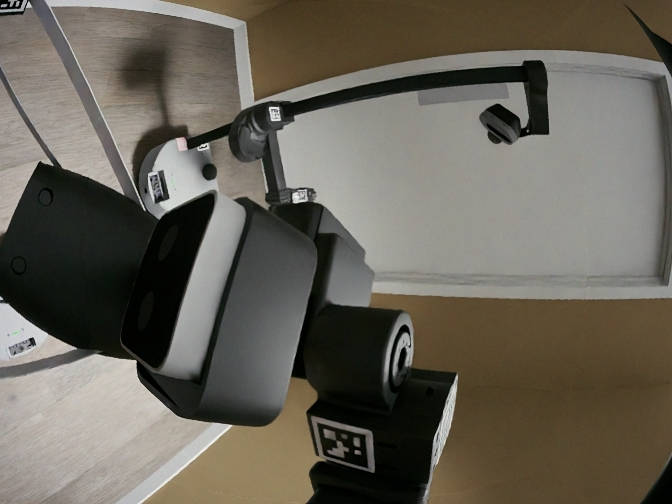

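Call:
execute_actions([
  {"r2":{"base":{"rotate_rad":0.58}}},
], cameras=[])

Call:
execute_actions([
  {"r2":{"base":{"translate_m":0.9}}},
], cameras=[])

Call:
execute_actions([
  {"r2":{"base":{"rotate_rad":-0.6},"joints":{"head_pan_rad":1.7,"head_tilt_rad":-0.4}}},
], cameras=["r2_nav_camera"])

Scene clock: 724.13 s.
r1.base_odometry: x=+2.773 y=-1.005 heading=+2.629 (m, m, rad; r1's odometry frame)
r1.turned_by_wheels: +0.000 (rad since the last result)
r1.turned_by_imu: -0.001 (rad since the last result)
r1.base_tilt: forward=+0.7 right=-1.6 (deg)
r1.lidar_m: 0.53 0.53 0.68 0.88 0.92 1.33 0.91 1.63 1.24 1.21 0.71 0.54
r1.head_depth_mm: 1684 1985 1969 1669 1443 1276 1137 / 1548 1798 1967 1676 1447 1278 1147 / 1438 1658 1881 1685 1449 1278 1164 / 1340 1529 1781 1688 1458 1285 1183 / 1261 1414 1634 1701 1463 1289 1182 / 1182 1322 1505 1656 1474 1295 1158 / 1121 1246 1398 1594 1475 1299 1158
r1.base_status: not commanded
r1.joint_positions: lift_m=+0.400 arm_m=+0.000 wrist_yaw_rad=+1.402 wrist_pitch_rad=-0.023 wrist_roll_rad=+0.001 gripper_m=+0.000 head_pan_rad=-2.206 head_tilt_rad=-0.793
r1.joint_status: not commanded
r1.motor_effort: left_wheel=+1(2) right_wheel=+0(1) lift_m=+16(17) arm_m=-6(7) wrist_yaw_rad=-2(2) wrist_pitch_rad=+9(8) wrist_roll_rad=+0(0) gripper_m=-3(3) head_pan_rad=+4(4) head_tilt_rad=-5(5) (%)
r1.hand_pose: x=+0.2306 y=-0.1883 z=+0.5092 quat_wxyz=(+0.546, +0.462, -0.535, +0.450) (m; r1's base frame)
r1.wrist_depth_mm: 376 388 404 410 432 449 457 / 389 402 417 430 442 461 471 / 405 411 432 447 463 483 483 / 419 429 443 457 482 502 487 / 423 443 458 - 501 527 503 / 446 465 473 502 521 546 507 / 468 481 504 519 555 571 511
r2.base_odometry: x=-1.804 y=-2.935 heading=-3.015 (m, m, rad; r2's odometry frame)
r2.turned_by_wheels: +0.580 (rad since the last result)
r2.turned_by_imu: +0.572 (rad since the last result)
r2.base_tilt: forward=+1.0 right=-1.7 (deg)
r2.lidar_m: 1.02 0.88 0.84 0.87 1.15 1.10 1.14 1.47 0.91 0.88 1.03 0.99
r2.head_depth_mm: 1165 1274 1385 1488 - - 1290 / 757 1323 1440 1544 - - 1139 / 725 1318 1452 1589 - - 1134 / 1226 1336 1456 1615 - - - / 1272 1398 1541 1724 1861 - - / 1323 1450 1607 1791 1937 - 1258 / 1341 1430 1496 1577 1655 - 1288
r2.base_status: done
r2.joint_positions: lift_m=+1.000 arm_m=+0.002 wrist_yaw_rad=+2.497 wrist_pitch_rad=-0.032 wrist_roll_rad=+0.007 gripper_m=+0.094 head_pan_rad=-1.807 head_tilt_rad=-0.507
r2.joint_status: not commanded
r2.on_its_own: gripper_m is held at +0.093, not at your +0.050, by its stall guard, which is not easing now
r2.motor_effort: left_wheel=-1(5) right_wheel=+3(6) lift_m=+43(43) arm_m=+0(1) wrist_yaw_rad=+3(2) wrist_pitch_rad=+11(11) wrist_roll_rad=+0(0) gripper_m=-19(19) head_pan_rad=+2(2) head_tilt_rad=+2(3) (%)
r2.hand_pose: x=+0.1321 y=+0.0569 z=+1.1060 quat_wxyz=(+0.234, +0.677, -0.214, +0.665) (m; r2's base frame)
r2.wrist_depth_mm: 758 794 788 822 834 853 879 / 775 808 826 843 853 897 898 / 803 845 846 126 174 921 934 / 843 864 869 173 176 936 940 / 854 861 148 129 146 969 985 / 881 - 155 145 154 131 948 / 901 945 157 158 137 - 912
pictures: none
No camera images: the call's "cameras" was empty. Leave "cameras" out to get every camera's image.

Scene clock: 734.07 s.
r1.base_odometry: x=+2.773 y=-1.005 heading=+2.629 (m, m, rad; r1's odometry frame)
r1.turned_by_wheels: +0.000 (rad since the last result)
r1.turned_by_imu: -0.002 (rad since the last result)
r1.base_tilt: forward=+1.0 right=-1.5 (deg)
r1.lidar_m: 0.53 0.53 0.68 0.88 0.93 1.33 1.78 1.63 1.24 1.21 0.71 0.54
r1.head_depth_mm: 1688 1974 1968 1672 1435 1272 1140 / 1557 1798 1956 1672 1444 1276 1146 / 1439 1657 1883 1690 1452 1281 1162 / 1347 1527 1766 1692 1462 1289 1181 / 1257 1425 1631 1705 1461 1289 1177 / 1181 1326 1501 1658 1472 1296 1158 / 1119 1242 1399 1599 1476 1299 1165
r1.base_status: not commanded
r1.joint_positions: lift_m=+0.400 arm_m=+0.000 wrist_yaw_rad=+1.402 wrist_pitch_rad=-0.023 wrist_roll_rad=+0.001 gripper_m=+0.000 head_pan_rad=-2.206 head_tilt_rad=-0.793
r1.joint_status: not commanded
r1.motor_effort: left_wheel=+1(1) right_wheel=+0(0) lift_m=+16(16) arm_m=-6(6) wrist_yaw_rad=-2(2) wrist_pitch_rad=+8(8) wrist_roll_rad=+0(0) gripper_m=-3(3) head_pan_rad=+4(3) head_tilt_rad=-5(5) (%)
r1.hand_pose: x=+0.2306 y=-0.1883 z=+0.5092 quat_wxyz=(+0.546, +0.462, -0.535, +0.450) (m; r1's base frame)
r1.wrist_depth_mm: 375 388 405 410 420 449 454 / 389 400 419 431 450 465 472 / 404 415 427 437 467 483 482 / 415 426 449 466 483 491 494 / 433 447 457 - 503 518 504 / 455 463 474 502 520 546 508 / 464 479 504 519 550 558 512
r2.base_odometry: x=-2.697 y=-3.049 heading=-3.015 (m, m, rad; r2's odometry frame)
r2.turned_by_wheels: +0.000 (rad since the last result)
r2.turned_by_imu: +0.004 (rad since the last result)
r2.base_tilt: forward=+0.9 right=-1.7 (deg)
r2.lidar_m: 0.22 0.29 0.40 0.42 0.56 1.51 1.95 1.39 0.85 0.30 0.22 0.21
r2.head_depth_mm: 1480 1597 1731 1873 - - 1288 / 1095 1341 1712 1892 - - 1258 / 676 763 881 925 - - 1259 / 488 533 587 652 - - - / 383 410 440 476 492 - - / 315 333 352 375 390 - 453 / - 293 299 309 324 - 364
r2.base_status: done
r2.joint_positions: lift_m=+1.000 arm_m=+0.002 wrist_yaw_rad=+2.497 wrist_pitch_rad=-0.032 wrist_roll_rad=+0.007 gripper_m=+0.094 head_pan_rad=-1.807 head_tilt_rad=-0.507
r2.joint_status: not commanded
r2.on_its_own: gripper_m is held at +0.093, not at your +0.050, by its stall guard, which is not easing now
r2.motor_effort: left_wheel=-2(3) right_wheel=+2(7) lift_m=+43(43) arm_m=+0(0) wrist_yaw_rad=+2(2) wrist_pitch_rad=+11(11) wrist_roll_rad=+0(0) gripper_m=-20(19) head_pan_rad=+3(3) head_tilt_rad=+2(3) (%)
r2.hand_pose: x=+0.1320 y=+0.0570 z=+1.1060 quat_wxyz=(+0.234, +0.677, -0.214, +0.665) (m; r2's base frame)
r2.wrist_depth_mm: 380 390 399 409 378 215 150 / 393 402 410 420 379 216 151 / 402 411 422 125 174 192 150 / 417 427 429 173 176 203 151 / 430 436 147 130 147 183 151 / 442 - 155 144 154 131 145 / 457 469 158 158 137 183 140
pictures: none
No camera images: the call's "cameras" was empty. Leave "cameras" out to get every camera's image.

Scene clock: 736.23 s.
r1.base_odometry: x=+2.773 y=-1.005 heading=+2.629 (m, m, rad; r1's odometry frame)
r1.turned_by_wheels: +0.000 (rad since the last result)
r1.turned_by_imu: +0.000 (rad since the last result)
r1.base_tilt: forward=+0.7 right=-1.4 (deg)
r1.lidar_m: 0.53 0.53 0.68 0.88 0.93 1.33 1.78 1.63 1.24 1.21 0.71 0.54
r1.head_depth_mm: 1680 1983 1974 1667 1443 1269 1141 / 1552 1814 1955 1672 1448 1278 1139 / 1438 1653 1900 1689 1454 1278 1163 / 1341 1528 1776 1689 1454 1292 1182 / 1257 1419 1619 1689 1461 1291 1182 / 1184 1325 1502 1658 1476 1292 1156 / 1117 1241 1397 1598 1483 1302 1158
r1.base_status: not commanded
r1.joint_positions: lift_m=+0.400 arm_m=+0.000 wrist_yaw_rad=+1.402 wrist_pitch_rad=-0.023 wrist_roll_rad=+0.001 gripper_m=+0.000 head_pan_rad=-2.206 head_tilt_rad=-0.793
r1.joint_status: not commanded
r1.motor_effort: left_wheel=+1(1) right_wheel=+0(0) lift_m=+16(17) arm_m=-6(6) wrist_yaw_rad=-2(2) wrist_pitch_rad=+9(8) wrist_roll_rad=+0(0) gripper_m=-2(3) head_pan_rad=+3(4) head_tilt_rad=-5(5) (%)
r1.hand_pose: x=+0.2306 y=-0.1883 z=+0.5092 quat_wxyz=(+0.546, +0.462, -0.535, +0.450) (m; r1's base frame)
r1.wrist_depth_mm: 374 389 405 411 431 451 454 / 390 403 414 428 443 466 472 / 402 410 426 442 466 481 478 / 415 426 440 459 486 490 482 / 433 444 461 - 503 522 499 / 450 464 474 509 525 554 503 / 461 478 504 533 549 569 516
r2.base_odometry: x=-2.697 y=-3.049 heading=+2.669 (m, m, rad; r2's odometry frame)
r2.turned_by_wheels: -0.600 (rad since the last result)
r2.turned_by_imu: -0.592 (rad since the last result)
r2.base_tilt: forward=+1.0 right=-1.6 (deg)
r2.lidar_m: 0.21 0.21 0.28 0.40 0.41 0.51 1.20 1.91 1.39 1.20 0.33 0.22
r2.head_depth_mm: 302 323 347 375 408 447 495 / 305 326 351 380 414 454 503 / 308 330 355 384 419 461 513 / 311 334 359 390 425 468 520 / 315 337 364 - - - 536 / 318 340 367 - - - - / - - - - - - -
r2.base_status: done
r2.joint_positions: lift_m=+1.000 arm_m=+0.002 wrist_yaw_rad=+2.517 wrist_pitch_rad=-0.032 wrist_roll_rad=+0.007 gripper_m=+0.094 head_pan_rad=+1.693 head_tilt_rad=-0.408
r2.joint_status: all done
r2.on_its_own: gripper_m is held at +0.093, not at your +0.050, by its stall guard, which is not easing now
r2.motor_effort: left_wheel=+4(6) right_wheel=-2(7) lift_m=+43(43) arm_m=+0(0) wrist_yaw_rad=-12(12) wrist_pitch_rad=+11(11) wrist_roll_rad=+0(0) gripper_m=-21(21) head_pan_rad=+3(30) head_tilt_rad=+3(12) (%)
r2.hand_pose: x=+0.1281 y=+0.0599 z=+1.1060 quat_wxyz=(+0.228, +0.679, -0.207, +0.667) (m; r2's base frame)
r2.wrist_depth_mm: 346 391 396 263 196 157 131 / 350 400 414 270 201 160 133 / 361 408 435 125 171 155 134 / 366 420 422 130 176 160 137 / 373 405 147 131 134 154 138 / 376 - 161 137 154 131 140 / 377 440 162 158 140 169 136
pictures: r2_nav_camera (sideways: a quarter turn counterclockwise sets it upright)
camera_calibration (this result's frames):
r2_nav_camera: T_world_to_cam=[[-0.0556448, 0.383029, 0.922059, -1.16261], [0.992858, 0.118831, 0.0105544, 0.03787], [-0.105526, 0.916061, -0.386906, 0.46362], [0, 0, 0, 1]] pos_world=[-0.0533688, 0.0161104, 1.25098]
Images, in order (width x height): r2_nav_camera 672x504.

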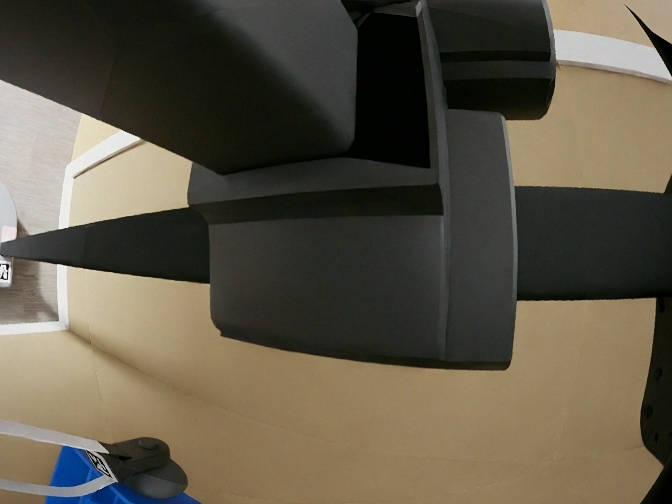

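Call:
execute_actions([
  {"r2":{"base":{"translate_m":-0.12},"joints":{"head_pan_rad":-1.0,"head_tilt_rad":-0.9}}},
], cameras=["r2_nav_camera","r2_wrist_camera","r1_nav_camera"])

Scene clock: 740.47 s.
r1.base_odometry: x=+2.773 y=-1.005 heading=+2.629 (m, m, rad; r1's odometry frame)
r1.turned_by_wheels: +0.000 (rad since the last result)
r1.turned_by_imu: -0.001 (rad since the last result)
r1.base_tilt: forward=+0.9 right=-1.4 (deg)
r1.lidar_m: 0.53 0.53 0.68 0.88 0.92 1.33 1.78 1.63 1.24 1.21 0.71 0.54
r1.head_depth_mm: 1679 1988 1976 1668 1447 1272 1134 / 1547 1809 1955 1676 1451 1277 1145 / 1440 1654 1889 1685 1455 1276 1163 / 1339 1530 1769 1695 1460 1284 1182 / 1255 1419 1627 1704 1466 1281 1181 / 1186 1323 1507 1664 1480 1297 1158 / 1118 1242 1399 1604 1482 1302 1165
r1.base_status: not commanded
r1.joint_positions: lift_m=+0.400 arm_m=+0.000 wrist_yaw_rad=+1.402 wrist_pitch_rad=-0.023 wrist_roll_rad=+0.001 gripper_m=+0.000 head_pan_rad=-2.206 head_tilt_rad=-0.793
r1.joint_status: not commanded
r1.motor_effort: left_wheel=+1(1) right_wheel=-1(0) lift_m=+17(17) arm_m=-6(6) wrist_yaw_rad=-2(1) wrist_pitch_rad=+9(8) wrist_roll_rad=+0(0) gripper_m=-3(2) head_pan_rad=+4(4) head_tilt_rad=-5(4) (%)
r1.hand_pose: x=+0.2306 y=-0.1883 z=+0.5092 quat_wxyz=(+0.546, +0.462, -0.535, +0.450) (m; r1's base frame)
r1.wrist_depth_mm: 377 390 402 417 432 450 457 / 389 400 416 427 449 455 466 / 401 417 434 444 453 484 482 / 418 427 444 461 481 503 482 / 425 438 461 - 498 526 500 / 446 463 479 508 529 549 512 / 455 477 503 526 552 575 506
r2.base_odometry: x=-2.590 y=-3.104 heading=+2.669 (m, m, rad; r2's odometry frame)
r2.turned_by_wheels: +0.000 (rad since the last result)
r2.turned_by_imu: -0.001 (rad since the last result)
r2.base_tilt: forward=+1.1 right=-1.6 (deg)
r2.lidar_m: 0.33 0.33 0.42 0.39 0.40 0.51 1.17 1.79 1.46 1.36 0.51 0.35
r2.head_depth_mm: 1024 1404 1934 1686 - - - / 767 967 1300 1647 - - - / 617 736 914 1207 - - - / 513 594 705 866 1084 - - / 441 498 574 676 810 972 - / 386 429 484 554 644 768 955 / 343 377 418 470 533 624 749
r2.base_status: done
r2.joint_positions: lift_m=+1.000 arm_m=+0.002 wrist_yaw_rad=+2.503 wrist_pitch_rad=-0.032 wrist_roll_rad=+0.007 gripper_m=+0.094 head_pan_rad=-0.993 head_tilt_rad=-0.889
r2.joint_status: all done
r2.on_its_own: gripper_m is held at +0.093, not at your +0.050, by its stall guard, which is not easing now
r2.motor_effort: left_wheel=+2(2) right_wheel=-3(6) lift_m=+43(43) arm_m=+0(1) wrist_yaw_rad=-1(12) wrist_pitch_rad=+11(11) wrist_roll_rad=+0(0) gripper_m=-19(20) head_pan_rad=-3(34) head_tilt_rad=-4(25) (%)
r2.hand_pose: x=+0.1309 y=+0.0578 z=+1.1060 quat_wxyz=(+0.232, +0.677, -0.212, +0.665) (m; r2's base frame)
r2.wrist_depth_mm: 338 384 452 431 326 261 218 / 344 392 464 445 334 266 222 / 351 402 478 129 174 258 225 / 358 413 465 173 177 262 227 / 366 402 148 131 147 256 232 / 373 - 156 144 155 131 230 / 367 433 158 158 137 267 228
pictures: r1_nav_camera (sideways: a quarter turn counterclockwise sets it upright), r2_nav_camera (sideways: a quarter turn counterclockwise sets it upright), r2_wrist_camera
camera_calibration (this result's frames):
r1_nav_camera: T_world_to_cam=[[-0.480619, -0.559528, 0.675229, -0.830561], [-0.767247, 0.641181, -0.0148014, 0.0712556], [-0.424662, -0.525181, -0.73746, 0.918126], [0, 0, 0, 1]] pos_world=[0.0453807, -0.0282278, 1.23895]
r2_nav_camera: T_world_to_cam=[[0.427501, -0.639566, 0.638904, -0.796428], [-0.836223, -0.548286, 0.0106759, 0.048876], [0.343474, -0.53883, -0.769213, 0.958234], [0, 0, 0, 1]] pos_world=[0.0522163, 0.0337549, 1.2454]
r2_wrist_camera: T_world_to_cam=[[0.832072, -0.554662, -0.00237104, -0.0698599], [-0.116849, -0.171109, -0.978299, 1.13781], [0.542219, 0.814292, -0.207187, 0.27067], [0, 0, 0, 1]] pos_world=[0.0443188, -0.0644632, 1.16903]
Images, in order (width x height): r1_nav_camera 672x504, r2_nav_camera 672x504, r2_wrist_camera 644x364.

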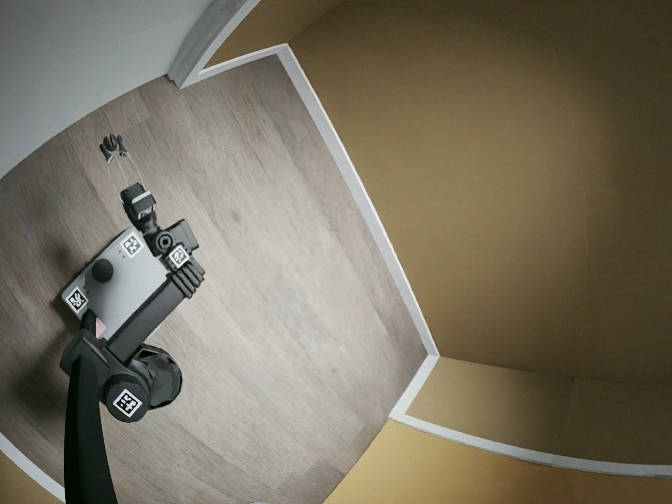

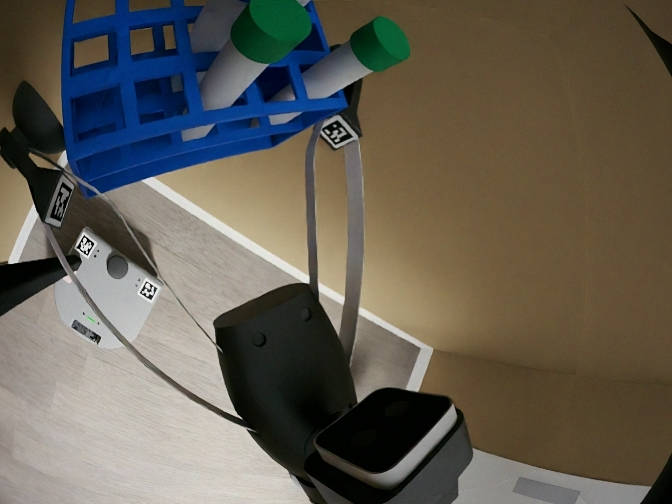

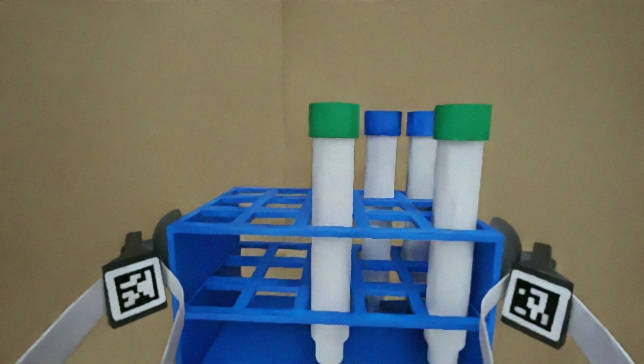

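Call:
execute_actions([
  {"r2":{"base":{"translate_m":0.08}}},
], cameras=[])

Call:
execute_actions([
  {"r2":{"base":{"rotate_rad":-1.59},"joints":{"head_pan_rad":-2.6,"head_tilt_rad":-0.7}}},
], cameras=["r2_nav_camera"])

Scene clock: 753.23 s.
r1.base_odometry: x=+2.773 y=-1.005 heading=+2.629 (m, m, rad; r1's odometry frame)
r1.turned_by_wheels: +0.000 (rad since the last result)
r1.turned_by_imu: -0.002 (rad since the last result)
r1.base_tilt: forward=+0.7 right=-1.4 (deg)
r1.lidar_m: 0.53 0.53 0.68 0.88 0.93 1.33 1.78 1.63 1.24 1.21 0.71 0.54
r1.head_depth_mm: 1677 1982 1977 1655 1446 1268 1135 / 1546 1808 1948 1671 1445 1276 1136 / 1444 1655 1891 1683 1457 1282 1163 / 1340 1528 1782 1684 1462 1287 1182 / 1258 1418 1632 1697 1463 1288 1185 / 1185 1320 1506 1655 1472 1297 1159 / 1121 1245 1398 1601 1479 1301 1160
r1.base_status: not commanded
r1.joint_positions: lift_m=+0.400 arm_m=+0.000 wrist_yaw_rad=+1.402 wrist_pitch_rad=-0.023 wrist_roll_rad=+0.001 gripper_m=+0.000 head_pan_rad=-2.206 head_tilt_rad=-0.793
r1.joint_status: not commanded
r1.motor_effort: left_wheel=+1(1) right_wheel=+0(1) lift_m=+16(17) arm_m=-6(6) wrist_yaw_rad=-2(2) wrist_pitch_rad=+8(9) wrist_roll_rad=+0(0) gripper_m=-2(2) head_pan_rad=+4(4) head_tilt_rad=-5(5) (%)
r1.hand_pose: x=+0.2306 y=-0.1883 z=+0.5092 quat_wxyz=(+0.546, +0.462, -0.535, +0.450) (m; r1's base frame)
r1.wrist_depth_mm: 377 388 396 415 433 450 453 / 386 400 416 435 449 465 468 / 402 414 432 446 460 478 480 / 415 433 450 463 487 502 491 / 440 448 466 - 496 520 509 / 444 462 478 508 526 544 512 / 462 481 511 525 546 584 517
r2.base_odometry: x=-2.661 y=-3.067 heading=+2.669 (m, m, rad; r2's odometry frame)
r2.turned_by_wheels: +0.000 (rad since the last result)
r2.turned_by_imu: +0.000 (rad since the last result)
r2.base_tilt: forward=+1.1 right=-1.6 (deg)
r2.lidar_m: 0.25 0.25 0.33 0.40 0.41 0.50 1.19 1.87 1.38 1.43 0.39 0.27
r2.head_depth_mm: 756 1037 1645 1681 - - - / 569 714 954 1408 - - - / 455 543 674 886 - - - / 379 439 521 641 800 - - / 325 368 424 499 599 720 - / 291 317 357 409 475 568 706 / - 289 309 347 394 461 554
r2.base_status: done
r2.joint_positions: lift_m=+1.000 arm_m=+0.002 wrist_yaw_rad=+2.503 wrist_pitch_rad=-0.032 wrist_roll_rad=+0.007 gripper_m=+0.094 head_pan_rad=-0.993 head_tilt_rad=-0.889
r2.joint_status: not commanded
r2.on_its_own: gripper_m is held at +0.093, not at your +0.050, by its stall guard, which is not easing now
r2.motor_effort: left_wheel=+2(5) right_wheel=-3(4) lift_m=+43(44) arm_m=+0(0) wrist_yaw_rad=-1(1) wrist_pitch_rad=+11(11) wrist_roll_rad=+0(0) gripper_m=-19(19) head_pan_rad=-3(3) head_tilt_rad=-4(5) (%)
r2.hand_pose: x=+0.1310 y=+0.0577 z=+1.1060 quat_wxyz=(+0.232, +0.677, -0.212, +0.665) (m; r2's base frame)
r2.wrist_depth_mm: 344 391 432 315 237 191 159 / 349 400 449 324 242 194 162 / 358 407 459 125 173 185 164 / 364 417 460 173 176 190 166 / 369 407 148 130 146 186 169 / 372 - 155 145 154 130 168 / 373 444 157 158 137 195 166
pictures: none
No camera images: the call's "cameras" was empty. Leave "cameras" out to get every camera's image.

Scene clock: 756.73 s.
r1.base_odometry: x=+2.773 y=-1.005 heading=+2.629 (m, m, rad; r1's odometry frame)
r1.turned_by_wheels: +0.000 (rad since the last result)
r1.turned_by_imu: -0.001 (rad since the last result)
r1.base_tilt: forward=+0.8 right=-1.5 (deg)
r1.lidar_m: 0.53 0.53 0.68 0.88 0.92 1.33 1.78 1.63 1.24 1.21 0.71 0.54
r1.head_depth_mm: 1687 1990 1979 1659 1441 1274 1137 / 1540 1815 1957 1681 1445 1275 1142 / 1435 1661 1895 1685 1453 1280 1165 / 1341 1528 1779 1691 1455 1287 1186 / 1255 1416 1626 1697 1474 1289 1180 / 1182 1325 1501 1665 1472 1298 1155 / 1116 1242 1397 1599 1484 1300 1159
r1.base_status: not commanded
r1.joint_positions: lift_m=+0.400 arm_m=+0.000 wrist_yaw_rad=+1.402 wrist_pitch_rad=-0.023 wrist_roll_rad=+0.001 gripper_m=+0.000 head_pan_rad=-2.206 head_tilt_rad=-0.793
r1.joint_status: not commanded
r1.motor_effort: left_wheel=+1(1) right_wheel=+0(0) lift_m=+17(17) arm_m=-6(6) wrist_yaw_rad=-2(2) wrist_pitch_rad=+9(8) wrist_roll_rad=+0(0) gripper_m=-2(2) head_pan_rad=+4(4) head_tilt_rad=-4(5) (%)
r1.hand_pose: x=+0.2306 y=-0.1883 z=+0.5092 quat_wxyz=(+0.546, +0.462, -0.535, +0.450) (m; r1's base frame)
r1.wrist_depth_mm: 377 387 400 412 433 445 450 / 388 400 412 430 440 465 473 / 399 412 431 442 476 481 479 / 414 421 446 458 483 505 482 / 435 444 460 - 504 528 499 / 446 458 466 509 522 541 496 / 458 481 505 526 543 579 513
r2.base_odometry: x=-2.661 y=-3.067 heading=+1.079 (m, m, rad; r2's odometry frame)
r2.turned_by_wheels: -1.590 (rad since the last result)
r2.turned_by_imu: -1.568 (rad since the last result)
r2.base_tilt: forward=+0.9 right=-1.7 (deg)
r2.lidar_m: 1.38 0.40 0.27 0.25 0.25 0.32 0.40 0.40 0.50 1.13 1.87 1.38
r2.head_depth_mm: 309 342 383 414 - - 768 / 325 362 407 - - - 837 / 342 383 431 - - 793 946 / 361 407 455 - - 861 1085 / 378 427 - - - 935 1145 / 396 460 - - 890 1108 1173 / 435 499 - - 1023 1284 1172
r2.base_status: done
r2.joint_positions: lift_m=+1.000 arm_m=+0.002 wrist_yaw_rad=+2.503 wrist_pitch_rad=-0.032 wrist_roll_rad=+0.007 gripper_m=+0.094 head_pan_rad=-2.593 head_tilt_rad=-0.704
r2.joint_status: all done
r2.on_its_own: gripper_m is held at +0.093, not at your +0.050, by its stall guard, which is not easing now
r2.motor_effort: left_wheel=+2(5) right_wheel=-3(6) lift_m=+43(43) arm_m=-1(1) wrist_yaw_rad=-2(2) wrist_pitch_rad=+11(11) wrist_roll_rad=+0(0) gripper_m=-19(19) head_pan_rad=-2(34) head_tilt_rad=+2(13) (%)
r2.hand_pose: x=+0.1310 y=+0.0577 z=+1.1060 quat_wxyz=(+0.232, +0.677, -0.212, +0.665) (m; r2's base frame)
r2.wrist_depth_mm: 237 268 315 387 499 697 - / 242 274 324 396 522 730 - / 246 279 333 126 173 776 - / 250 287 326 173 177 839 - / 256 278 148 130 147 764 - / 259 - 155 144 154 131 - / 264 302 158 158 137 992 -
pictures: r2_nav_camera (sideways: a quarter turn counterclockwise sets it upright)
camera_calibration (this result's frames):
r2_nav_camera: T_world_to_cam=[[-0.540945, -0.340644, 0.768986, -0.960042], [-0.521669, 0.853078, 0.010926, 0.046629], [-0.659727, -0.395246, -0.639172, 0.795224], [0, 0, 0, 1]] pos_world=[0.0296258, -0.052502, 1.24603]
Images, in order (width x height): r2_nav_camera 672x504.

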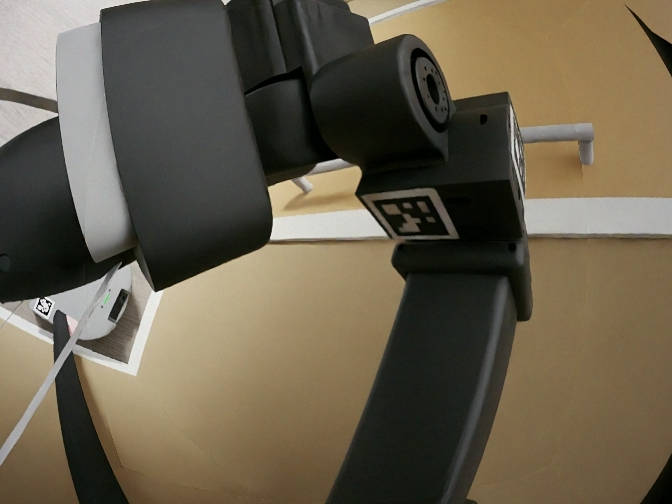

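Call:
execute_actions([
  {"r2":{"base":{"translate_m":0.35},"joints":{"lift_m":1.08}},"r1":{"base":{"translate_m":-0.55}}},
], cameras=[])

Call:
execute_actions([
  {"r1":{"base":{"rotate_rad":-3.2},"joints":{"head_pan_rad":-0.3,"head_tilt_rad":-0.3}}},
], cameras=["r1_nav_camera"])

Scene clock: 779.90 s.
r1.base_odometry: x=+3.252 y=-1.275 heading=+2.629 (m, m, rad; r1's odometry frame)
r1.turned_by_wheels: +0.000 (rad since the last result)
r1.turned_by_imu: -0.007 (rad since the last result)
r1.base_tilt: forward=+0.9 right=-1.5 (deg)
r1.lidar_m: 1.05 1.04 0.93 0.91 0.96 1.26 1.23 1.29 1.21 1.18 1.25 1.11
r1.head_depth_mm: 1398 1539 1715 1658 1440 1272 1136 / 1497 1695 1888 1680 1443 1274 1143 / 1409 1622 1854 1686 1454 1281 1164 / 1315 1484 1727 1690 1457 1285 1182 / 1227 1385 1587 1695 1468 1291 1183 / 1156 1296 1469 1640 1475 1292 1160 / 1089 1212 1368 1553 1480 1301 1163
r1.base_status: done
r1.joint_positions: lift_m=+0.400 arm_m=+0.000 wrist_yaw_rad=+1.402 wrist_pitch_rad=-0.023 wrist_roll_rad=+0.001 gripper_m=+0.000 head_pan_rad=-2.206 head_tilt_rad=-0.793
r1.joint_status: not commanded
r1.motor_effort: left_wheel=+2(3) right_wheel=+0(4) lift_m=+17(17) arm_m=-6(6) wrist_yaw_rad=-2(2) wrist_pitch_rad=+8(8) wrist_roll_rad=+0(0) gripper_m=-3(3) head_pan_rad=+3(4) head_tilt_rad=-4(5) (%)
r1.hand_pose: x=+0.2306 y=-0.1883 z=+0.5092 quat_wxyz=(+0.546, +0.462, -0.535, +0.450) (m; r1's base frame)
r1.wrist_depth_mm: 792 862 887 929 986 950 969 / 794 919 947 - 996 955 993 / 823 918 949 977 - 999 - / 858 980 988 - - - - / 891 980 - - - - - / 906 - - 982 - - - / 846 838 826 829 832 810 812
r2.base_odometry: x=-2.496 y=-2.759 heading=+1.079 (m, m, rad; r2's odometry frame)
r2.turned_by_wheels: +0.000 (rad since the last result)
r2.turned_by_imu: +0.001 (rad since the last result)
r2.base_tilt: forward=+1.0 right=-1.7 (deg)
r2.lidar_m: 1.48 0.45 0.31 0.29 0.29 0.37 0.74 0.76 0.96 1.80 0.62 0.62
r2.head_depth_mm: - - - - 1027 1211 1151 / - - - - 1107 1283 1154 / - - - 1077 1212 1331 1157 / - - - 1154 1367 1347 1152 / - - - 1248 1495 1351 1162 / - - - 1377 1577 1344 1161 / - - - 1558 1620 1350 1159
r2.base_status: done
r2.joint_positions: lift_m=+1.053 arm_m=+0.002 wrist_yaw_rad=+2.495 wrist_pitch_rad=-0.101 wrist_roll_rad=+0.014 gripper_m=+0.094 head_pan_rad=-2.556 head_tilt_rad=-0.730
r2.joint_status: lift_m contact_stop (moved +0.053 of +0.080)
r2.on_its_own: gripper_m is held at +0.093, not at your +0.050, by its stall guard, which is not easing now; lift_m is slack since a contact_stop, until your next command for it (your +1.080 is given up); wrist_pitch_rad is at rest, and its effort (+34) is outside its rest range (-20 to +32)
r2.motor_effort: left_wheel=+2(5) right_wheel=-2(3) lift_m=+34(76) arm_m=-1(3) wrist_yaw_rad=+4(6) wrist_pitch_rad=+34(57) wrist_roll_rad=-4(4) gripper_m=-20(20) head_pan_rad=-16(21) head_tilt_rad=+11(12) (%)
r2.hand_pose: x=+0.1308 y=+0.0542 z=+1.1419 quat_wxyz=(+0.257, +0.685, -0.192, +0.654) (m; r2's base frame)
r2.wrist_depth_mm: - 303 347 428 551 764 - / - 304 360 444 571 815 - / 277 311 372 129 175 894 - / 282 322 366 173 178 969 - / 289 317 149 131 138 890 - / 294 - 155 145 150 132 - / 291 348 158 158 139 - -
pictures: none
ARM HIT: r2's arm struck itself hard.
No camera images: the call's "cameras" was empty. Leave "cameras" out to get every camera's image.

not run: a stop came earlier in this reply.


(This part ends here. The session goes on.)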